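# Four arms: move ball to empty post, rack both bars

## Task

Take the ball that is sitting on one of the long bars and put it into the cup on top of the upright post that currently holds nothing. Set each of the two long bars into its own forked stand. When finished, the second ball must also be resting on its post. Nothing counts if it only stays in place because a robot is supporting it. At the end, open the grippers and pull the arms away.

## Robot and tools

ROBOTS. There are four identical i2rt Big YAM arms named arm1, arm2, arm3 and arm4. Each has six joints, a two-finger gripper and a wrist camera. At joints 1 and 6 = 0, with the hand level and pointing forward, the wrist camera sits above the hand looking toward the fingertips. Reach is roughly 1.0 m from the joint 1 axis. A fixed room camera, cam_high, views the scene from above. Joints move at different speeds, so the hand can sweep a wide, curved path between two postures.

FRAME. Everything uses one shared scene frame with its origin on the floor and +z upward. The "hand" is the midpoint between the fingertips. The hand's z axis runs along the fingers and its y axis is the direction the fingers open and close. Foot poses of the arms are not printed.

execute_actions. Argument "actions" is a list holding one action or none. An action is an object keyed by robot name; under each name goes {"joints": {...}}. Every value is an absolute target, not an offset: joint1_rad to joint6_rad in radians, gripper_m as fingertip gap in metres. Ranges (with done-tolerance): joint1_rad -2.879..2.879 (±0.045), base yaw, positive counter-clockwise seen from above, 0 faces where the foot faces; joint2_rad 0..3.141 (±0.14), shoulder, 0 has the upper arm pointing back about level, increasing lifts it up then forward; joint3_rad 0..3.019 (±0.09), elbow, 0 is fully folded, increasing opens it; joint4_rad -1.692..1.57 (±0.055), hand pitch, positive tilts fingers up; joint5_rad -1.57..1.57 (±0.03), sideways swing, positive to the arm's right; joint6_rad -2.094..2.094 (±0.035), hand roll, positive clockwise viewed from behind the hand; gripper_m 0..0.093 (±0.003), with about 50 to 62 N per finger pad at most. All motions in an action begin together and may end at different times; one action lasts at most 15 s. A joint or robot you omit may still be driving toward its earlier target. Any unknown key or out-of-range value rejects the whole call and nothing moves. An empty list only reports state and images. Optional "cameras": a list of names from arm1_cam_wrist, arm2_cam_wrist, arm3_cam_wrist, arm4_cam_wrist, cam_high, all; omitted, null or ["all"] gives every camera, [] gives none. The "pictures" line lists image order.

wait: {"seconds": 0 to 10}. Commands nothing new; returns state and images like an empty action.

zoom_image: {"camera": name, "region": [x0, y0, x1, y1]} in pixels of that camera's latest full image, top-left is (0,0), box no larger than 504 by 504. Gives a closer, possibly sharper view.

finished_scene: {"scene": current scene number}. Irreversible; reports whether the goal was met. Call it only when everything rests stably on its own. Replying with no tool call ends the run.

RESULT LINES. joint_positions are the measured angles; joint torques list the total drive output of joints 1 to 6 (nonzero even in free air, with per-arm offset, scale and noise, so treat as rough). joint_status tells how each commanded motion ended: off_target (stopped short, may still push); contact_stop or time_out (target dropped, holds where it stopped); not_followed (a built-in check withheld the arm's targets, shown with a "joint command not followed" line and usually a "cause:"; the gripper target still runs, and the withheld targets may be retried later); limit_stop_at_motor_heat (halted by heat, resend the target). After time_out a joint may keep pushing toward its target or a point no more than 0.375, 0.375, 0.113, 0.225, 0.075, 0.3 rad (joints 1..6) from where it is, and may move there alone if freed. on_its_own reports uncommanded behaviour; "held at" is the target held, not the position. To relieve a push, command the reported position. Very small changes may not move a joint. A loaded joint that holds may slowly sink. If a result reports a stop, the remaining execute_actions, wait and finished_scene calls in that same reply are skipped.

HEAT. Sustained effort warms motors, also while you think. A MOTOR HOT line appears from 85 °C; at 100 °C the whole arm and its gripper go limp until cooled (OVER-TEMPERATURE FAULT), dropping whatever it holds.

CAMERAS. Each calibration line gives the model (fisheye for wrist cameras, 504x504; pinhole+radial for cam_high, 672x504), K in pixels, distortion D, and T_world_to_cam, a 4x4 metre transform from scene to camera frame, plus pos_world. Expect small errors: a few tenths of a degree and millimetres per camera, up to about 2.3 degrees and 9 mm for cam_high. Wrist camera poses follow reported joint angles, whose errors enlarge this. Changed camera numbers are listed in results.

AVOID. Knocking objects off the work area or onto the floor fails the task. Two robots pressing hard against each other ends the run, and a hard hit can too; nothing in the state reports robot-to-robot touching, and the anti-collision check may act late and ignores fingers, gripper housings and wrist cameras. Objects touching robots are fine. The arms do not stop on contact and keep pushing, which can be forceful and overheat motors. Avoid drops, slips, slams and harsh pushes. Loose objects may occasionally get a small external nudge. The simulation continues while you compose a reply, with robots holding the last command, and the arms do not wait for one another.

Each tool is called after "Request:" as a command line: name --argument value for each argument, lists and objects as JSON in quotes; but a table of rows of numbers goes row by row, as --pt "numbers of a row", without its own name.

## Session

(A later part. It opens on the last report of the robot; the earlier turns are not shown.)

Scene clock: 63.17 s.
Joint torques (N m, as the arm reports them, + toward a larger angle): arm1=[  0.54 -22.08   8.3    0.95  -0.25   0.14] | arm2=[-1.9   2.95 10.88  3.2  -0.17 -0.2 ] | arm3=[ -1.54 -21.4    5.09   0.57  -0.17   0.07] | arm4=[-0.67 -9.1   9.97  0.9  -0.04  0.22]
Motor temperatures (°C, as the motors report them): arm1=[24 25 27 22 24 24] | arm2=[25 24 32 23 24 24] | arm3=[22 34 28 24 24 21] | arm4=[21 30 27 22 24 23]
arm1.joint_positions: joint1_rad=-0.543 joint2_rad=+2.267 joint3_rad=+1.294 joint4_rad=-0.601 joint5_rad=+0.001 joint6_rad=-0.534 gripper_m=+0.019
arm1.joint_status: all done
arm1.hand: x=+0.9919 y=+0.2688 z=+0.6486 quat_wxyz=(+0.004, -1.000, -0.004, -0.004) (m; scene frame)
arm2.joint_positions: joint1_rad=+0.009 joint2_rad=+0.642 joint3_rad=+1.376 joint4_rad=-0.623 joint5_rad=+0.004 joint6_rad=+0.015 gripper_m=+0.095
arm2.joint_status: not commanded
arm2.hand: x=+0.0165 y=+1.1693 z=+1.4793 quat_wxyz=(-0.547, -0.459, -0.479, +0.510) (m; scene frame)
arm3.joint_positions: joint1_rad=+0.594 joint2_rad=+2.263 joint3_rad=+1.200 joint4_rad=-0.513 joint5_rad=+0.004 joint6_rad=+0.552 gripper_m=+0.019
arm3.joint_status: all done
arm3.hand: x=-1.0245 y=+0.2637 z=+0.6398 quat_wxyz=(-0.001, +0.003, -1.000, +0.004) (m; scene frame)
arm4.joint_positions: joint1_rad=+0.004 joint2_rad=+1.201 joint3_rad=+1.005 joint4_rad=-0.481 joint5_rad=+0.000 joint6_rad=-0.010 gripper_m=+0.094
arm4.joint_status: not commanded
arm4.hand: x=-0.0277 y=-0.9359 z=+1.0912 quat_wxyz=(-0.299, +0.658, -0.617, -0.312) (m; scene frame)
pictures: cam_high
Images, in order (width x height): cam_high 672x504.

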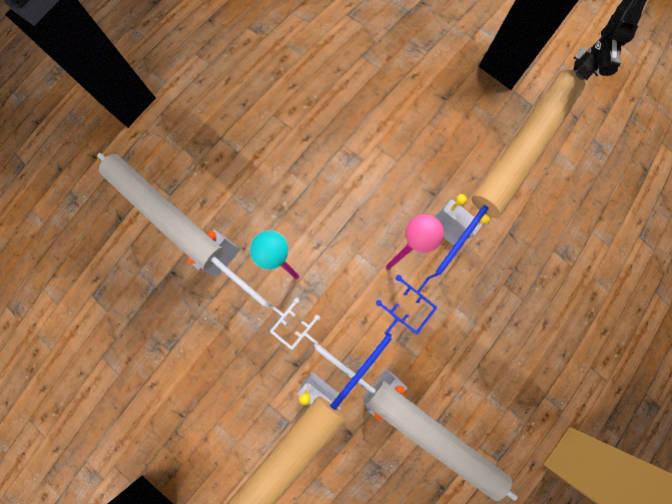

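Request:
execute_actions --actions '[{"arm1":{"joints":{"joint1_rad":-0.530,"joint2_rad":2.442,"joint3_rad":1.40,"joint4_rad":-0.447,"joint6_rad":-0.515}},"arm3":{"joints":{"joint1_rad":0.596,"joint2_rad":2.466,"joint3_rad":1.325,"joint4_rad":-0.366,"joint6_rad":0.562}}}]' --cameras '["arm2_cam_wrist","cam_high"]'

Scene clock: 64.77 s.
Joint torques (N m, as the arm reports them, + toward a larger angle): arm1=[  0.82 -22.5    7.3    0.73  -0.23   0.08] | arm2=[-1.88  2.85 10.89  3.21 -0.17 -0.2 ] | arm3=[ -1.73 -22.31   6.05   0.65  -0.16   0.07] | arm4=[-0.63 -8.89 10.04  0.8  -0.04  0.22]
Motor temperatures (°C, as the motors report them): arm1=[24 26 27 22 24 24] | arm2=[25 24 32 23 24 24] | arm3=[22 34 28 24 24 21] | arm4=[21 30 28 22 24 23]
arm1.joint_positions: joint1_rad=-0.535 joint2_rad=+2.489 joint3_rad=+1.363 joint4_rad=-0.448 joint5_rad=+0.002 joint6_rad=-0.523 gripper_m=+0.019
arm1.joint_status: all done
arm1.hand: x=+0.9937 y=+0.2645 z=+0.5484 quat_wxyz=(+0.005, -1.000, -0.002, -0.004) (m; scene frame)
arm2.joint_positions: joint1_rad=+0.009 joint2_rad=+0.642 joint3_rad=+1.376 joint4_rad=-0.623 joint5_rad=+0.004 joint6_rad=+0.015 gripper_m=+0.095
arm2.joint_status: not commanded
arm2.hand: x=+0.0165 y=+1.1693 z=+1.4793 quat_wxyz=(-0.547, -0.459, -0.479, +0.510) (m; scene frame)
arm3.joint_positions: joint1_rad=+0.597 joint2_rad=+2.495 joint3_rad=+1.295 joint4_rad=-0.368 joint5_rad=+0.004 joint6_rad=+0.561 gripper_m=+0.019
arm3.joint_status: all done
arm3.hand: x=-1.0219 y=+0.2670 z=+0.5432 quat_wxyz=(-0.004, +0.000, -1.000, +0.002) (m; scene frame)
arm4.joint_positions: joint1_rad=+0.004 joint2_rad=+1.201 joint3_rad=+1.005 joint4_rad=-0.481 joint5_rad=+0.000 joint6_rad=-0.010 gripper_m=+0.094
arm4.joint_status: not commanded
arm4.hand: x=-0.0277 y=-0.9359 z=+1.0912 quat_wxyz=(-0.299, +0.658, -0.617, -0.312) (m; scene frame)
pictures: arm2_cam_wrist, cam_high
camera_calibration (this result's frames):
arm2_cam_wrist: T_world_to_cam=[[-0.998643, -0.0419085, -0.0309056, 0.11105], [0.00570698, 0.501855, -0.864933, 0.694382], [0.0517582, -0.863936, -0.500935, 1.87464], [0, 0, 0, 1]] pos_world=[0.00990813, 1.27575, 1.5431]
Images, in order (width x height): arm2_cam_wrist 504x504, cam_high 672x504.

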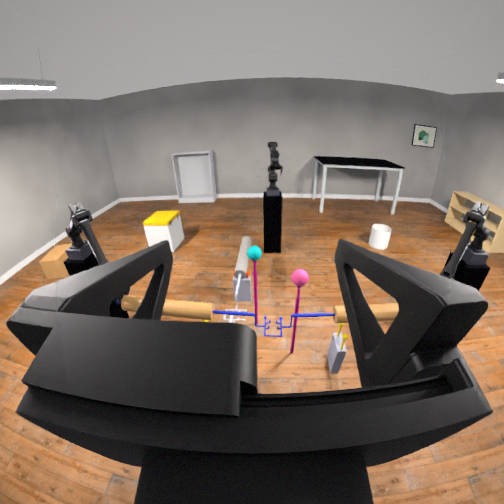

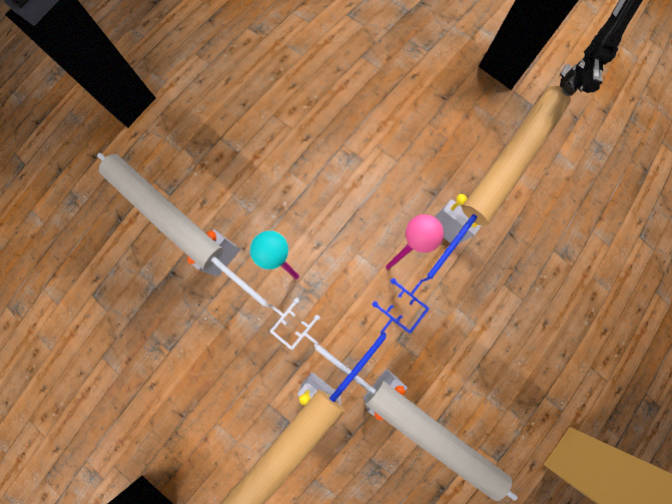

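Request:
execute_actions --actions '[{"arm1":{"joints":{"joint2_rad":2.632,"joint3_rad":1.522,"joint4_rad":-0.38}},"arm3":{"joints":{"joint2_rad":2.661,"joint3_rad":1.44,"joint4_rad":-0.288}}}]' --cameras '["arm2_cam_wrist","cam_high"]'

Scene clock: 66.40 s.
Joint torques (N m, as the arm reports them, + toward a larger angle): arm1=[  1.06 -22.83   6.54   0.91  -0.26   0.11] | arm2=[-1.8   2.9  10.87  3.22 -0.15 -0.22] | arm3=[ -1.97 -22.96   5.54   0.75  -0.11   0.04] | arm4=[-0.47 -8.46  9.93  0.78 -0.01  0.2 ]
Motor temperatures (°C, as the motors report them): arm1=[24 26 27 22 24 24] | arm2=[25 24 32 23 24 24] | arm3=[22 34 27 24 24 21] | arm4=[21 30 28 22 24 23]
arm1.joint_positions: joint1_rad=-0.536 joint2_rad=+2.675 joint3_rad=+1.488 joint4_rad=-0.384 joint5_rad=+0.003 joint6_rad=-0.523 gripper_m=+0.019
arm1.joint_status: all done
arm1.hand: x=+0.9890 y=+0.2684 z=+0.4728 quat_wxyz=(+0.006, -1.000, -0.002, -0.003) (m; scene frame)
arm2.joint_positions: joint1_rad=+0.009 joint2_rad=+0.642 joint3_rad=+1.376 joint4_rad=-0.623 joint5_rad=+0.004 joint6_rad=+0.015 gripper_m=+0.095
arm2.joint_status: not commanded
arm2.hand: x=+0.0165 y=+1.1693 z=+1.4793 quat_wxyz=(-0.547, -0.459, -0.479, +0.510) (m; scene frame)
arm3.joint_positions: joint1_rad=+0.600 joint2_rad=+2.691 joint3_rad=+1.408 joint4_rad=-0.292 joint5_rad=+0.003 joint6_rad=+0.563 gripper_m=+0.019
arm3.joint_status: all done
arm3.hand: x=-1.0260 y=+0.2661 z=+0.4631 quat_wxyz=(-0.001, +0.001, -1.000, +0.003) (m; scene frame)
arm4.joint_positions: joint1_rad=+0.004 joint2_rad=+1.201 joint3_rad=+1.005 joint4_rad=-0.481 joint5_rad=+0.000 joint6_rad=-0.010 gripper_m=+0.094
arm4.joint_status: not commanded
arm4.hand: x=-0.0277 y=-0.9359 z=+1.0912 quat_wxyz=(-0.299, +0.658, -0.617, -0.312) (m; scene frame)
pictures: arm2_cam_wrist, cam_high
camera_calibration (this result's frames):
arm2_cam_wrist: T_world_to_cam=[[-0.998643, -0.0419085, -0.0309056, 0.11105], [0.00570698, 0.501855, -0.864933, 0.694382], [0.0517582, -0.863936, -0.500935, 1.87464], [0, 0, 0, 1]] pos_world=[0.00990813, 1.27575, 1.5431]
Images, in order (width x height): arm2_cam_wrist 504x504, cam_high 672x504.

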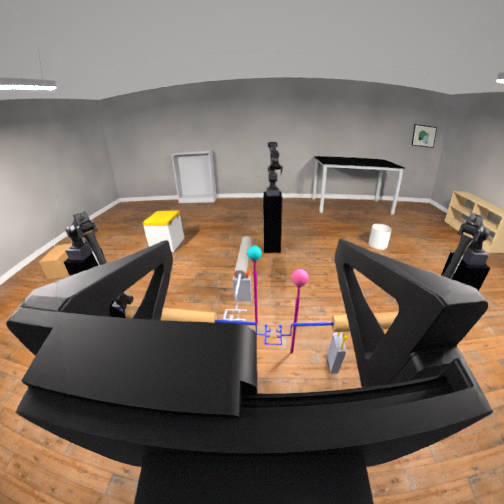

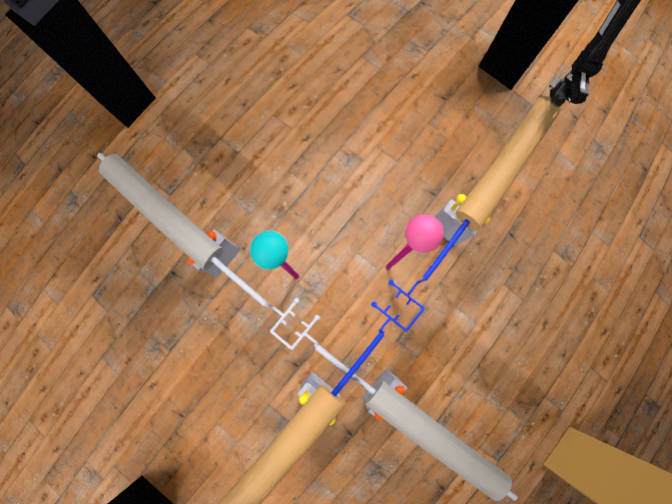

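Request:
execute_actions --actions '[{"arm1":{"joints":{"joint2_rad":2.672,"joint3_rad":1.544,"joint4_rad":-0.374}},"arm3":{"joints":{"joint2_rad":2.699,"joint3_rad":1.474,"joint4_rad":-0.282}}}]' --cameras '["arm1_cam_wrist","arm3_cam_wrist","arm2_cam_wrist","cam_high"]'

Scene clock: 67.37 s.
Joint torques (N m, as the arm reports them, + toward a larger angle): arm1=[  1.38 -21.33   7.38   1.18  -0.36   0.11] | arm2=[-1.82  2.9  10.87  3.23 -0.16 -0.21] | arm3=[ -1.92 -21.27   6.44   0.99  -0.01   0.05] | arm4=[-1.09 -8.75  9.87  0.88 -0.08  0.21]
Motor temperatures (°C, as the motors report them): arm1=[24 26 27 22 24 24] | arm2=[25 24 32 23 24 24] | arm3=[22 34 27 24 24 21] | arm4=[21 30 28 22 24 23]
arm1.joint_positions: joint1_rad=-0.536 joint2_rad=+2.693 joint3_rad=+1.497 joint4_rad=-0.384 joint5_rad=+0.006 joint6_rad=-0.523 gripper_m=+0.019
arm1.joint_status: all done
arm1.hand: x=+0.9925 y=+0.2670 z=+0.4646 quat_wxyz=(+0.005, -1.000, -0.002, -0.008) (m; scene frame)
arm2.joint_positions: joint1_rad=+0.009 joint2_rad=+0.642 joint3_rad=+1.376 joint4_rad=-0.623 joint5_rad=+0.004 joint6_rad=+0.015 gripper_m=+0.095
arm2.joint_status: not commanded
arm2.hand: x=+0.0165 y=+1.1693 z=+1.4793 quat_wxyz=(-0.547, -0.459, -0.479, +0.510) (m; scene frame)
arm3.joint_positions: joint1_rad=+0.600 joint2_rad=+2.708 joint3_rad=+1.430 joint4_rad=-0.292 joint5_rad=+0.000 joint6_rad=+0.563 gripper_m=+0.019
arm3.joint_status: all done
arm3.hand: x=-1.0220 y=+0.2691 z=+0.4574 quat_wxyz=(-0.003, +0.001, -1.000, +0.001) (m; scene frame)
arm4.joint_positions: joint1_rad=+0.004 joint2_rad=+1.201 joint3_rad=+1.005 joint4_rad=-0.481 joint5_rad=+0.000 joint6_rad=-0.010 gripper_m=+0.094
arm4.joint_status: not commanded
arm4.hand: x=-0.0277 y=-0.9359 z=+1.0912 quat_wxyz=(-0.299, +0.658, -0.617, -0.312) (m; scene frame)
pictures: arm1_cam_wrist, arm2_cam_wrist, arm3_cam_wrist, cam_high
camera_calibration (this result's frames):
arm1_cam_wrist: T_world_to_cam=[[-0.00352295, 0.999949, 0.00949814, -0.269074], [0.796053, -0.00294416, 0.60522, -1.06755], [0.605217, 0.00969318, -0.796001, -0.109897], [0, 0, 0, 1]] pos_world=[0.915391, 0.266982, 0.561183]
arm2_cam_wrist: T_world_to_cam=[[-0.998643, -0.0419085, -0.0309056, 0.11105], [0.00570698, 0.501855, -0.864933, 0.694382], [0.0517582, -0.863936, -0.500935, 1.87464], [0, 0, 0, 1]] pos_world=[0.00990813, 1.27575, 1.5431]
arm3_cam_wrist: T_world_to_cam=[[-0.0000647869, -0.999995, 0.00316038, 0.268473], [-0.817714, 0.00187217, 0.575622, -1.09103], [-0.575625, -0.002547, -0.81771, -0.0907072], [0, 0, 0, 1]] pos_world=[-0.944343, 0.270283, 0.552998]
Images, in order (width x height): arm1_cam_wrist 504x504, arm2_cam_wrist 504x504, arm3_cam_wrist 504x504, cam_high 672x504.

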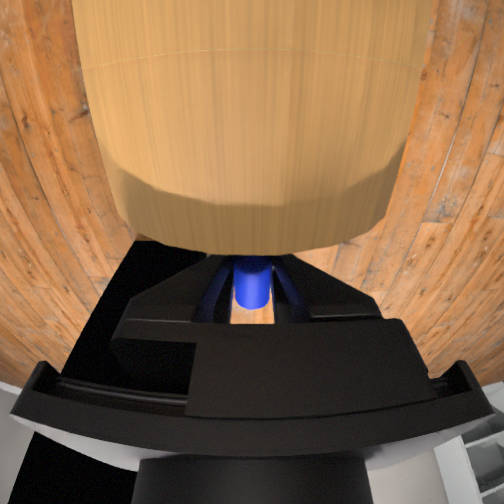

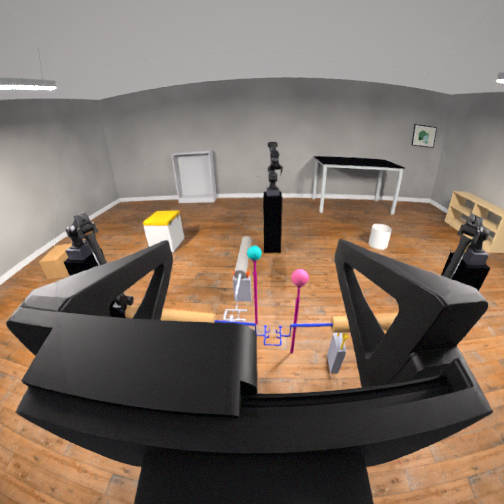

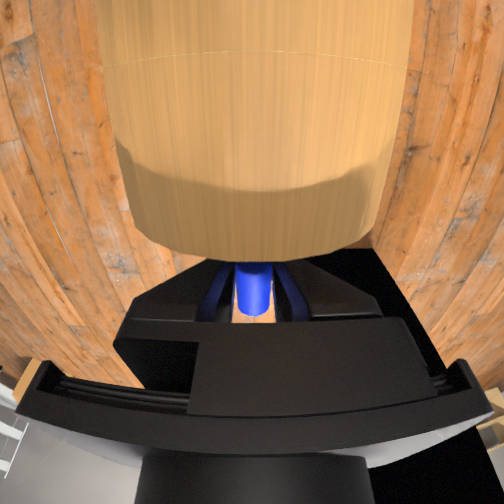

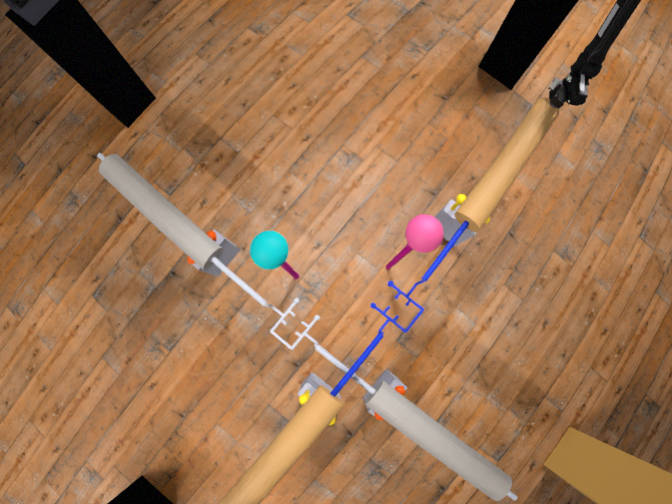

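Request:
execute_actions --actions '[{"arm1":{"joints":{"joint2_rad":2.695}},"arm3":{"joints":{"joint2_rad":2.72}}}]' --cameras '["arm2_cam_wrist"]'

Scene clock: 68.20 s.
Joint torques (N m, as the arm reports them, + toward a larger angle): arm1=[  1.02 -20.38   6.43   1.    -0.29   0.1 ] | arm2=[-1.84  2.86 10.89  3.21 -0.16 -0.2 ] | arm3=[ -1.97 -20.65   5.71   0.99  -0.06   0.06] | arm4=[-0.96 -8.11 10.02  0.68 -0.03  0.17]
Motor temperatures (°C, as the motors report them): arm1=[24 26 27 22 24 24] | arm2=[25 24 32 23 24 24] | arm3=[22 34 27 24 24 21] | arm4=[21 29 28 22 24 23]
arm1.joint_positions: joint1_rad=-0.536 joint2_rad=+2.708 joint3_rad=+1.509 joint4_rad=-0.381 joint5_rad=+0.003 joint6_rad=-0.523 gripper_m=+0.019
arm1.joint_status: all done
arm1.hand: x=+0.9914 y=+0.2673 z=+0.4589 quat_wxyz=(+0.004, -1.000, -0.002, -0.007) (m; scene frame)
arm2.joint_positions: joint1_rad=+0.009 joint2_rad=+0.642 joint3_rad=+1.376 joint4_rad=-0.623 joint5_rad=+0.004 joint6_rad=+0.015 gripper_m=+0.095
arm2.joint_status: not commanded
arm2.hand: x=+0.0165 y=+1.1693 z=+1.4793 quat_wxyz=(-0.547, -0.459, -0.479, +0.510) (m; scene frame)
arm3.joint_positions: joint1_rad=+0.600 joint2_rad=+2.723 joint3_rad=+1.439 joint4_rad=-0.292 joint5_rad=+0.002 joint6_rad=+0.563 gripper_m=+0.019
arm3.joint_status: all done
arm3.hand: x=-1.0238 y=+0.2676 z=+0.4511 quat_wxyz=(+0.000, +0.001, -1.000, +0.003) (m; scene frame)
arm4.joint_positions: joint1_rad=+0.004 joint2_rad=+1.201 joint3_rad=+1.005 joint4_rad=-0.481 joint5_rad=+0.000 joint6_rad=-0.010 gripper_m=+0.094
arm4.joint_status: not commanded
arm4.hand: x=-0.0277 y=-0.9359 z=+1.0912 quat_wxyz=(-0.299, +0.658, -0.617, -0.312) (m; scene frame)
pictures: arm2_cam_wrist
camera_calibration (this result's frames):
arm2_cam_wrist: T_world_to_cam=[[-0.998643, -0.0419085, -0.0309056, 0.11105], [0.00570698, 0.501855, -0.864933, 0.694382], [0.0517582, -0.863936, -0.500935, 1.87464], [0, 0, 0, 1]] pos_world=[0.00990813, 1.27575, 1.5431]
Images, in order (width x height): arm2_cam_wrist 504x504.

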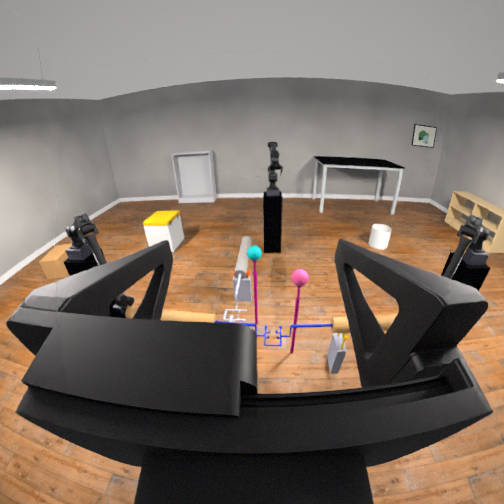

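Request:
execute_actions --actions '[{"arm1":{"joints":{"joint2_rad":2.71}},"arm3":{"joints":{"joint2_rad":2.733}}}]' --cameras '[]'

Scene clock: 68.87 s.
Joint torques (N m, as the arm reports them, + toward a larger angle): arm1=[  1.48 -20.1    6.03   0.96  -0.21   0.11] | arm2=[-1.85  3.04 10.89  3.21 -0.16 -0.21] | arm3=[ -2.05 -19.75   5.49   0.97  -0.22   0.04] | arm4=[-0.59 -8.89 10.14  0.94 -0.04  0.17]
Motor temperatures (°C, as the motors report them): arm1=[24 26 27 22 24 24] | arm2=[25 24 32 23 24 24] | arm3=[22 34 27 24 24 21] | arm4=[21 29 28 22 24 23]
arm1.joint_positions: joint1_rad=-0.536 joint2_rad=+2.716 joint3_rad=+1.514 joint4_rad=-0.379 joint5_rad=+0.001 joint6_rad=-0.523 gripper_m=+0.019
arm1.joint_status: all done
arm1.hand: x=+0.9921 y=+0.2664 z=+0.4555 quat_wxyz=(+0.002, -1.000, -0.002, -0.008) (m; scene frame)
arm2.joint_positions: joint1_rad=+0.009 joint2_rad=+0.642 joint3_rad=+1.376 joint4_rad=-0.623 joint5_rad=+0.004 joint6_rad=+0.015 gripper_m=+0.095
arm2.joint_status: not commanded
arm2.hand: x=+0.0165 y=+1.1693 z=+1.4793 quat_wxyz=(-0.547, -0.459, -0.479, +0.510) (m; scene frame)
arm3.joint_positions: joint1_rad=+0.600 joint2_rad=+2.727 joint3_rad=+1.441 joint4_rad=-0.292 joint5_rad=+0.005 joint6_rad=+0.563 gripper_m=+0.019
arm3.joint_status: all done
arm3.hand: x=-1.0238 y=+0.2667 z=+0.4494 quat_wxyz=(-0.001, +0.001, -1.000, +0.005) (m; scene frame)
arm4.joint_positions: joint1_rad=+0.004 joint2_rad=+1.201 joint3_rad=+1.005 joint4_rad=-0.481 joint5_rad=+0.000 joint6_rad=-0.010 gripper_m=+0.094
arm4.joint_status: not commanded
arm4.hand: x=-0.0277 y=-0.9359 z=+1.0912 quat_wxyz=(-0.299, +0.658, -0.617, -0.312) (m; scene frame)
pictures: none
No camera images: the call's "cameras" was empty. Leave "cameras" out to get every camera's image.

Seated at the original heights. Releasing.

Request:
execute_actions --actions '[{"arm1":{"joints":{"gripper_m":0.09}},"arm3":{"joints":{"gripper_m":0.09}}}]' --cameras '["arm1_cam_wrist","arm3_cam_wrist","cam_high"]'

Scene clock: 69.67 s.
Joint torques (N m, as the arm reports them, + toward a larger angle): arm1=[  1.12 -20.19   5.84   0.95  -0.22   0.11] | arm2=[-1.81  2.97 10.88  3.23 -0.17 -0.2 ] | arm3=[ -1.9  -19.99   4.79   0.93  -0.1    0.06] | arm4=[-0.81 -8.79  9.93  0.75 -0.04  0.23]
Motor temperatures (°C, as the motors report them): arm1=[24 26 27 22 24 24] | arm2=[25 24 32 23 24 24] | arm3=[22 34 27 24 24 21] | arm4=[21 29 28 22 24 23]
arm1.joint_positions: joint1_rad=-0.536 joint2_rad=+2.716 joint3_rad=+1.516 joint4_rad=-0.379 joint5_rad=+0.001 joint6_rad=-0.523 gripper_m=+0.090
arm1.joint_status: all done
arm1.hand: x=+0.9912 y=+0.2671 z=+0.4557 quat_wxyz=(+0.003, -1.000, -0.002, -0.007) (m; scene frame)
arm2.joint_positions: joint1_rad=+0.009 joint2_rad=+0.642 joint3_rad=+1.376 joint4_rad=-0.623 joint5_rad=+0.004 joint6_rad=+0.015 gripper_m=+0.095
arm2.joint_status: not commanded
arm2.hand: x=+0.0165 y=+1.1693 z=+1.4793 quat_wxyz=(-0.547, -0.459, -0.479, +0.510) (m; scene frame)
arm3.joint_positions: joint1_rad=+0.600 joint2_rad=+2.727 joint3_rad=+1.452 joint4_rad=-0.289 joint5_rad=+0.003 joint6_rad=+0.563 gripper_m=+0.090
arm3.joint_status: all done
arm3.hand: x=-1.0180 y=+0.2709 z=+0.4506 quat_wxyz=(-0.006, +0.001, -1.000, +0.000) (m; scene frame)
arm4.joint_positions: joint1_rad=+0.004 joint2_rad=+1.201 joint3_rad=+1.005 joint4_rad=-0.481 joint5_rad=+0.000 joint6_rad=-0.010 gripper_m=+0.094
arm4.joint_status: not commanded
arm4.hand: x=-0.0277 y=-0.9359 z=+1.0912 quat_wxyz=(-0.299, +0.658, -0.617, -0.312) (m; scene frame)
pictures: arm1_cam_wrist, arm3_cam_wrist, cam_high
camera_calibration (this result's frames):
arm1_cam_wrist: T_world_to_cam=[[-0.00347039, 0.999974, 0.00624153, -0.26761], [0.797709, -0.000995564, 0.603041, -1.06229], [0.603032, 0.00707172, -0.797685, -0.112504], [0, 0, 0, 1]] pos_world=[0.914315, 0.267341, 0.552535]
arm3_cam_wrist: T_world_to_cam=[[-0.000456321, -0.999998, 0.00202802, 0.270409], [-0.821186, 0.00153203, 0.570659, -1.08508], [-0.570661, -0.00140498, -0.821185, -0.0876243], [0, 0, 0, 1]] pos_world=[-0.940936, 0.271948, 0.546709]
Images, in order (width x height): arm1_cam_wrist 504x504, arm3_cam_wrist 504x504, cam_high 672x504.

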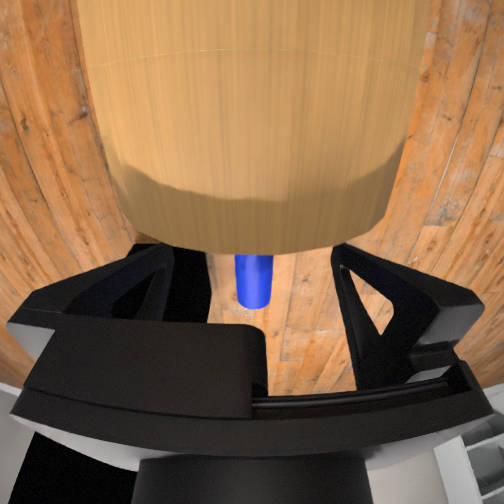

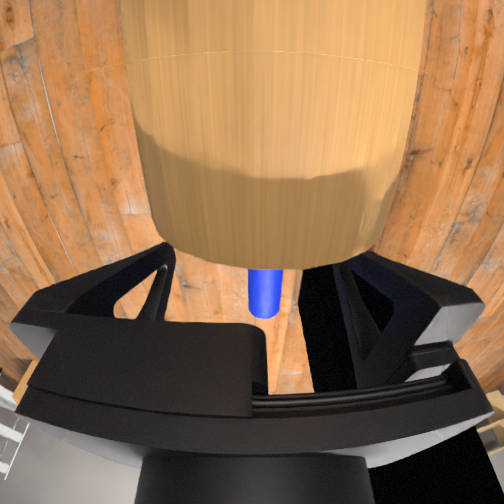

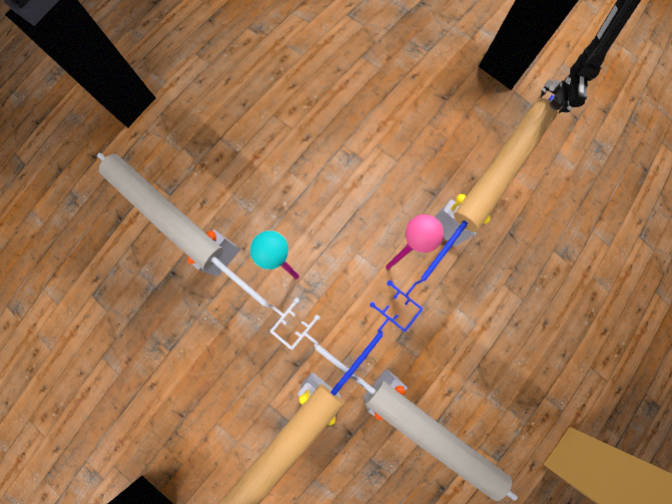

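Request:
execute_actions --actions '[{"arm1":{"joints":{"joint3_rad":1.44}},"arm3":{"joints":{"joint3_rad":1.37}}}]' --cameras '[]'

Request:
execute_actions --actions '[{"arm1":{"joints":{"joint2_rad":2.3,"joint3_rad":1.0,"joint4_rad":-0.3}},"arm3":{"joints":{"joint2_rad":2.3,"joint3_rad":0.95,"joint4_rad":-0.25}}}]' --cameras '["arm2_cam_wrist","cam_high"]'

Scene clock: 71.23 s.
Joint torques (N m, as the arm reports them, + toward a larger angle): arm1=[  1.07 -19.06   2.94   0.83  -0.22   0.1 ] | arm2=[-1.88  3.08 10.89  3.2  -0.16 -0.21] | arm3=[ -2.16 -18.72   2.39   0.5   -0.12   0.05] | arm4=[-0.35 -8.73 10.12  0.76 -0.05  0.16]
Motor temperatures (°C, as the motors report them): arm1=[24 27 27 22 24 24] | arm2=[25 24 32 23 24 24] | arm3=[22 34 27 24 24 21] | arm4=[21 29 28 22 24 23]
arm1.joint_positions: joint1_rad=-0.536 joint2_rad=+2.715 joint3_rad=+1.436 joint4_rad=-0.379 joint5_rad=+0.001 joint6_rad=-0.523 gripper_m=+0.090
arm1.joint_status: all done
arm1.hand: x=+1.0331 y=+0.2433 z=+0.4471 quat_wxyz=(-0.017, -0.999, -0.002, -0.041) (m; scene frame)
arm2.joint_positions: joint1_rad=+0.009 joint2_rad=+0.642 joint3_rad=+1.376 joint4_rad=-0.623 joint5_rad=+0.004 joint6_rad=+0.015 gripper_m=+0.095
arm2.joint_status: not commanded
arm2.hand: x=+0.0165 y=+1.1693 z=+1.4793 quat_wxyz=(-0.547, -0.459, -0.479, +0.510) (m; scene frame)
arm3.joint_positions: joint1_rad=+0.600 joint2_rad=+2.725 joint3_rad=+1.369 joint4_rad=-0.284 joint5_rad=+0.003 joint6_rad=+0.563 gripper_m=+0.090
arm3.joint_status: all done
arm3.hand: x=-1.0593 y=+0.2447 z=+0.4441 quat_wxyz=(+0.026, +0.001, -0.999, +0.020) (m; scene frame)
arm4.joint_positions: joint1_rad=+0.004 joint2_rad=+1.201 joint3_rad=+1.005 joint4_rad=-0.481 joint5_rad=+0.000 joint6_rad=-0.010 gripper_m=+0.094
arm4.joint_status: not commanded
arm4.hand: x=-0.0277 y=-0.9359 z=+1.0912 quat_wxyz=(-0.299, +0.658, -0.617, -0.312) (m; scene frame)
pictures: none
No camera images: the call's "cameras" was empty. Leave "cameras" out to get every camera's image.

Scene clock: 72.47 s.
Joint torques (N m, as the arm reports them, + toward a larger angle): arm1=[  1.18 -15.54   2.26   1.26  -0.22   0.11] | arm2=[-1.82  3.03 10.87  3.23 -0.16 -0.21] | arm3=[ -1.9  -14.73   2.1    0.82  -0.11   0.04] | arm4=[-1.18 -8.29 10.09  0.75 -0.01  0.19]
Motor temperatures (°C, as the motors report them): arm1=[24 27 26 22 24 24] | arm2=[25 24 32 23 24 24] | arm3=[22 34 26 24 24 21] | arm4=[21 29 28 22 24 23]
arm1.joint_positions: joint1_rad=-0.536 joint2_rad=+2.291 joint3_rad=+1.004 joint4_rad=-0.312 joint5_rad=+0.001 joint6_rad=-0.523 gripper_m=+0.090
arm1.joint_status: all done
arm1.hand: x=+1.0844 y=+0.2123 z=+0.5906 quat_wxyz=(-0.002, -1.000, -0.002, -0.015) (m; scene frame)
arm2.joint_positions: joint1_rad=+0.009 joint2_rad=+0.642 joint3_rad=+1.376 joint4_rad=-0.623 joint5_rad=+0.004 joint6_rad=+0.015 gripper_m=+0.095
arm2.joint_status: not commanded
arm2.hand: x=+0.0165 y=+1.1693 z=+1.4793 quat_wxyz=(-0.547, -0.459, -0.479, +0.510) (m; scene frame)
arm3.joint_positions: joint1_rad=+0.600 joint2_rad=+2.281 joint3_rad=+0.958 joint4_rad=-0.256 joint5_rad=+0.003 joint6_rad=+0.563 gripper_m=+0.090
arm3.joint_status: all done
arm3.hand: x=-1.1006 y=+0.2192 z=+0.5980 quat_wxyz=(+0.001, +0.001, -1.000, +0.004) (m; scene frame)
arm4.joint_positions: joint1_rad=+0.004 joint2_rad=+1.201 joint3_rad=+1.005 joint4_rad=-0.481 joint5_rad=+0.000 joint6_rad=-0.010 gripper_m=+0.094
arm4.joint_status: not commanded
arm4.hand: x=-0.0277 y=-0.9359 z=+1.0912 quat_wxyz=(-0.299, +0.658, -0.617, -0.312) (m; scene frame)
pictures: arm2_cam_wrist, cam_high
camera_calibration (this result's frames):
arm2_cam_wrist: T_world_to_cam=[[-0.998643, -0.0419085, -0.0309056, 0.11105], [0.00570698, 0.501855, -0.864933, 0.694382], [0.0517582, -0.863936, -0.500935, 1.87464], [0, 0, 0, 1]] pos_world=[0.00990813, 1.27575, 1.5431]
Images, in order (width x height): arm2_cam_wrist 504x504, cam_high 672x504.

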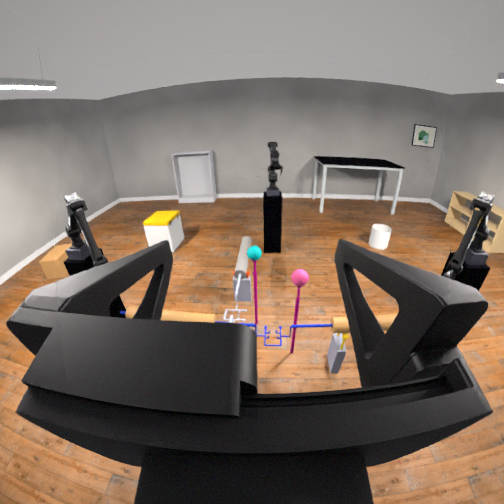

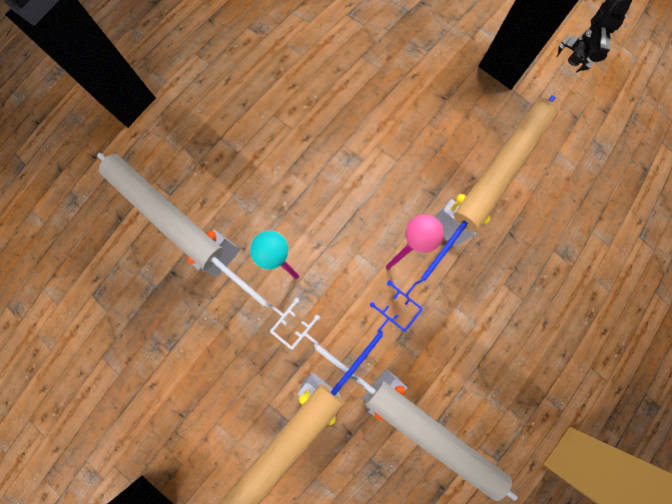

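Request:
zoom_image --camera "cam_high" --region '[170, 170, 520, 450]'

Region (170, 170, 520, 450) of cam_high's 672x504 image, scaled by 1.440, with more detail than that image has; it fills the top 403 rows of this view, and the rest is white.

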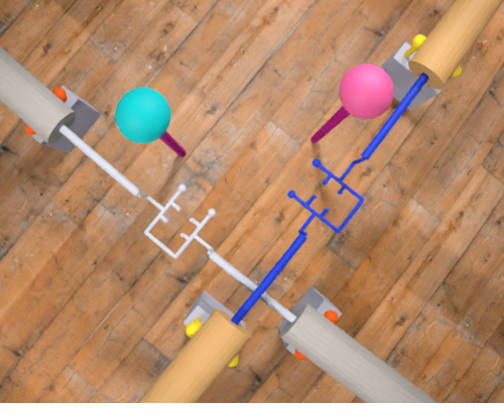

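Request:
finished_scene --scene 1

The scene is finished: the task was done.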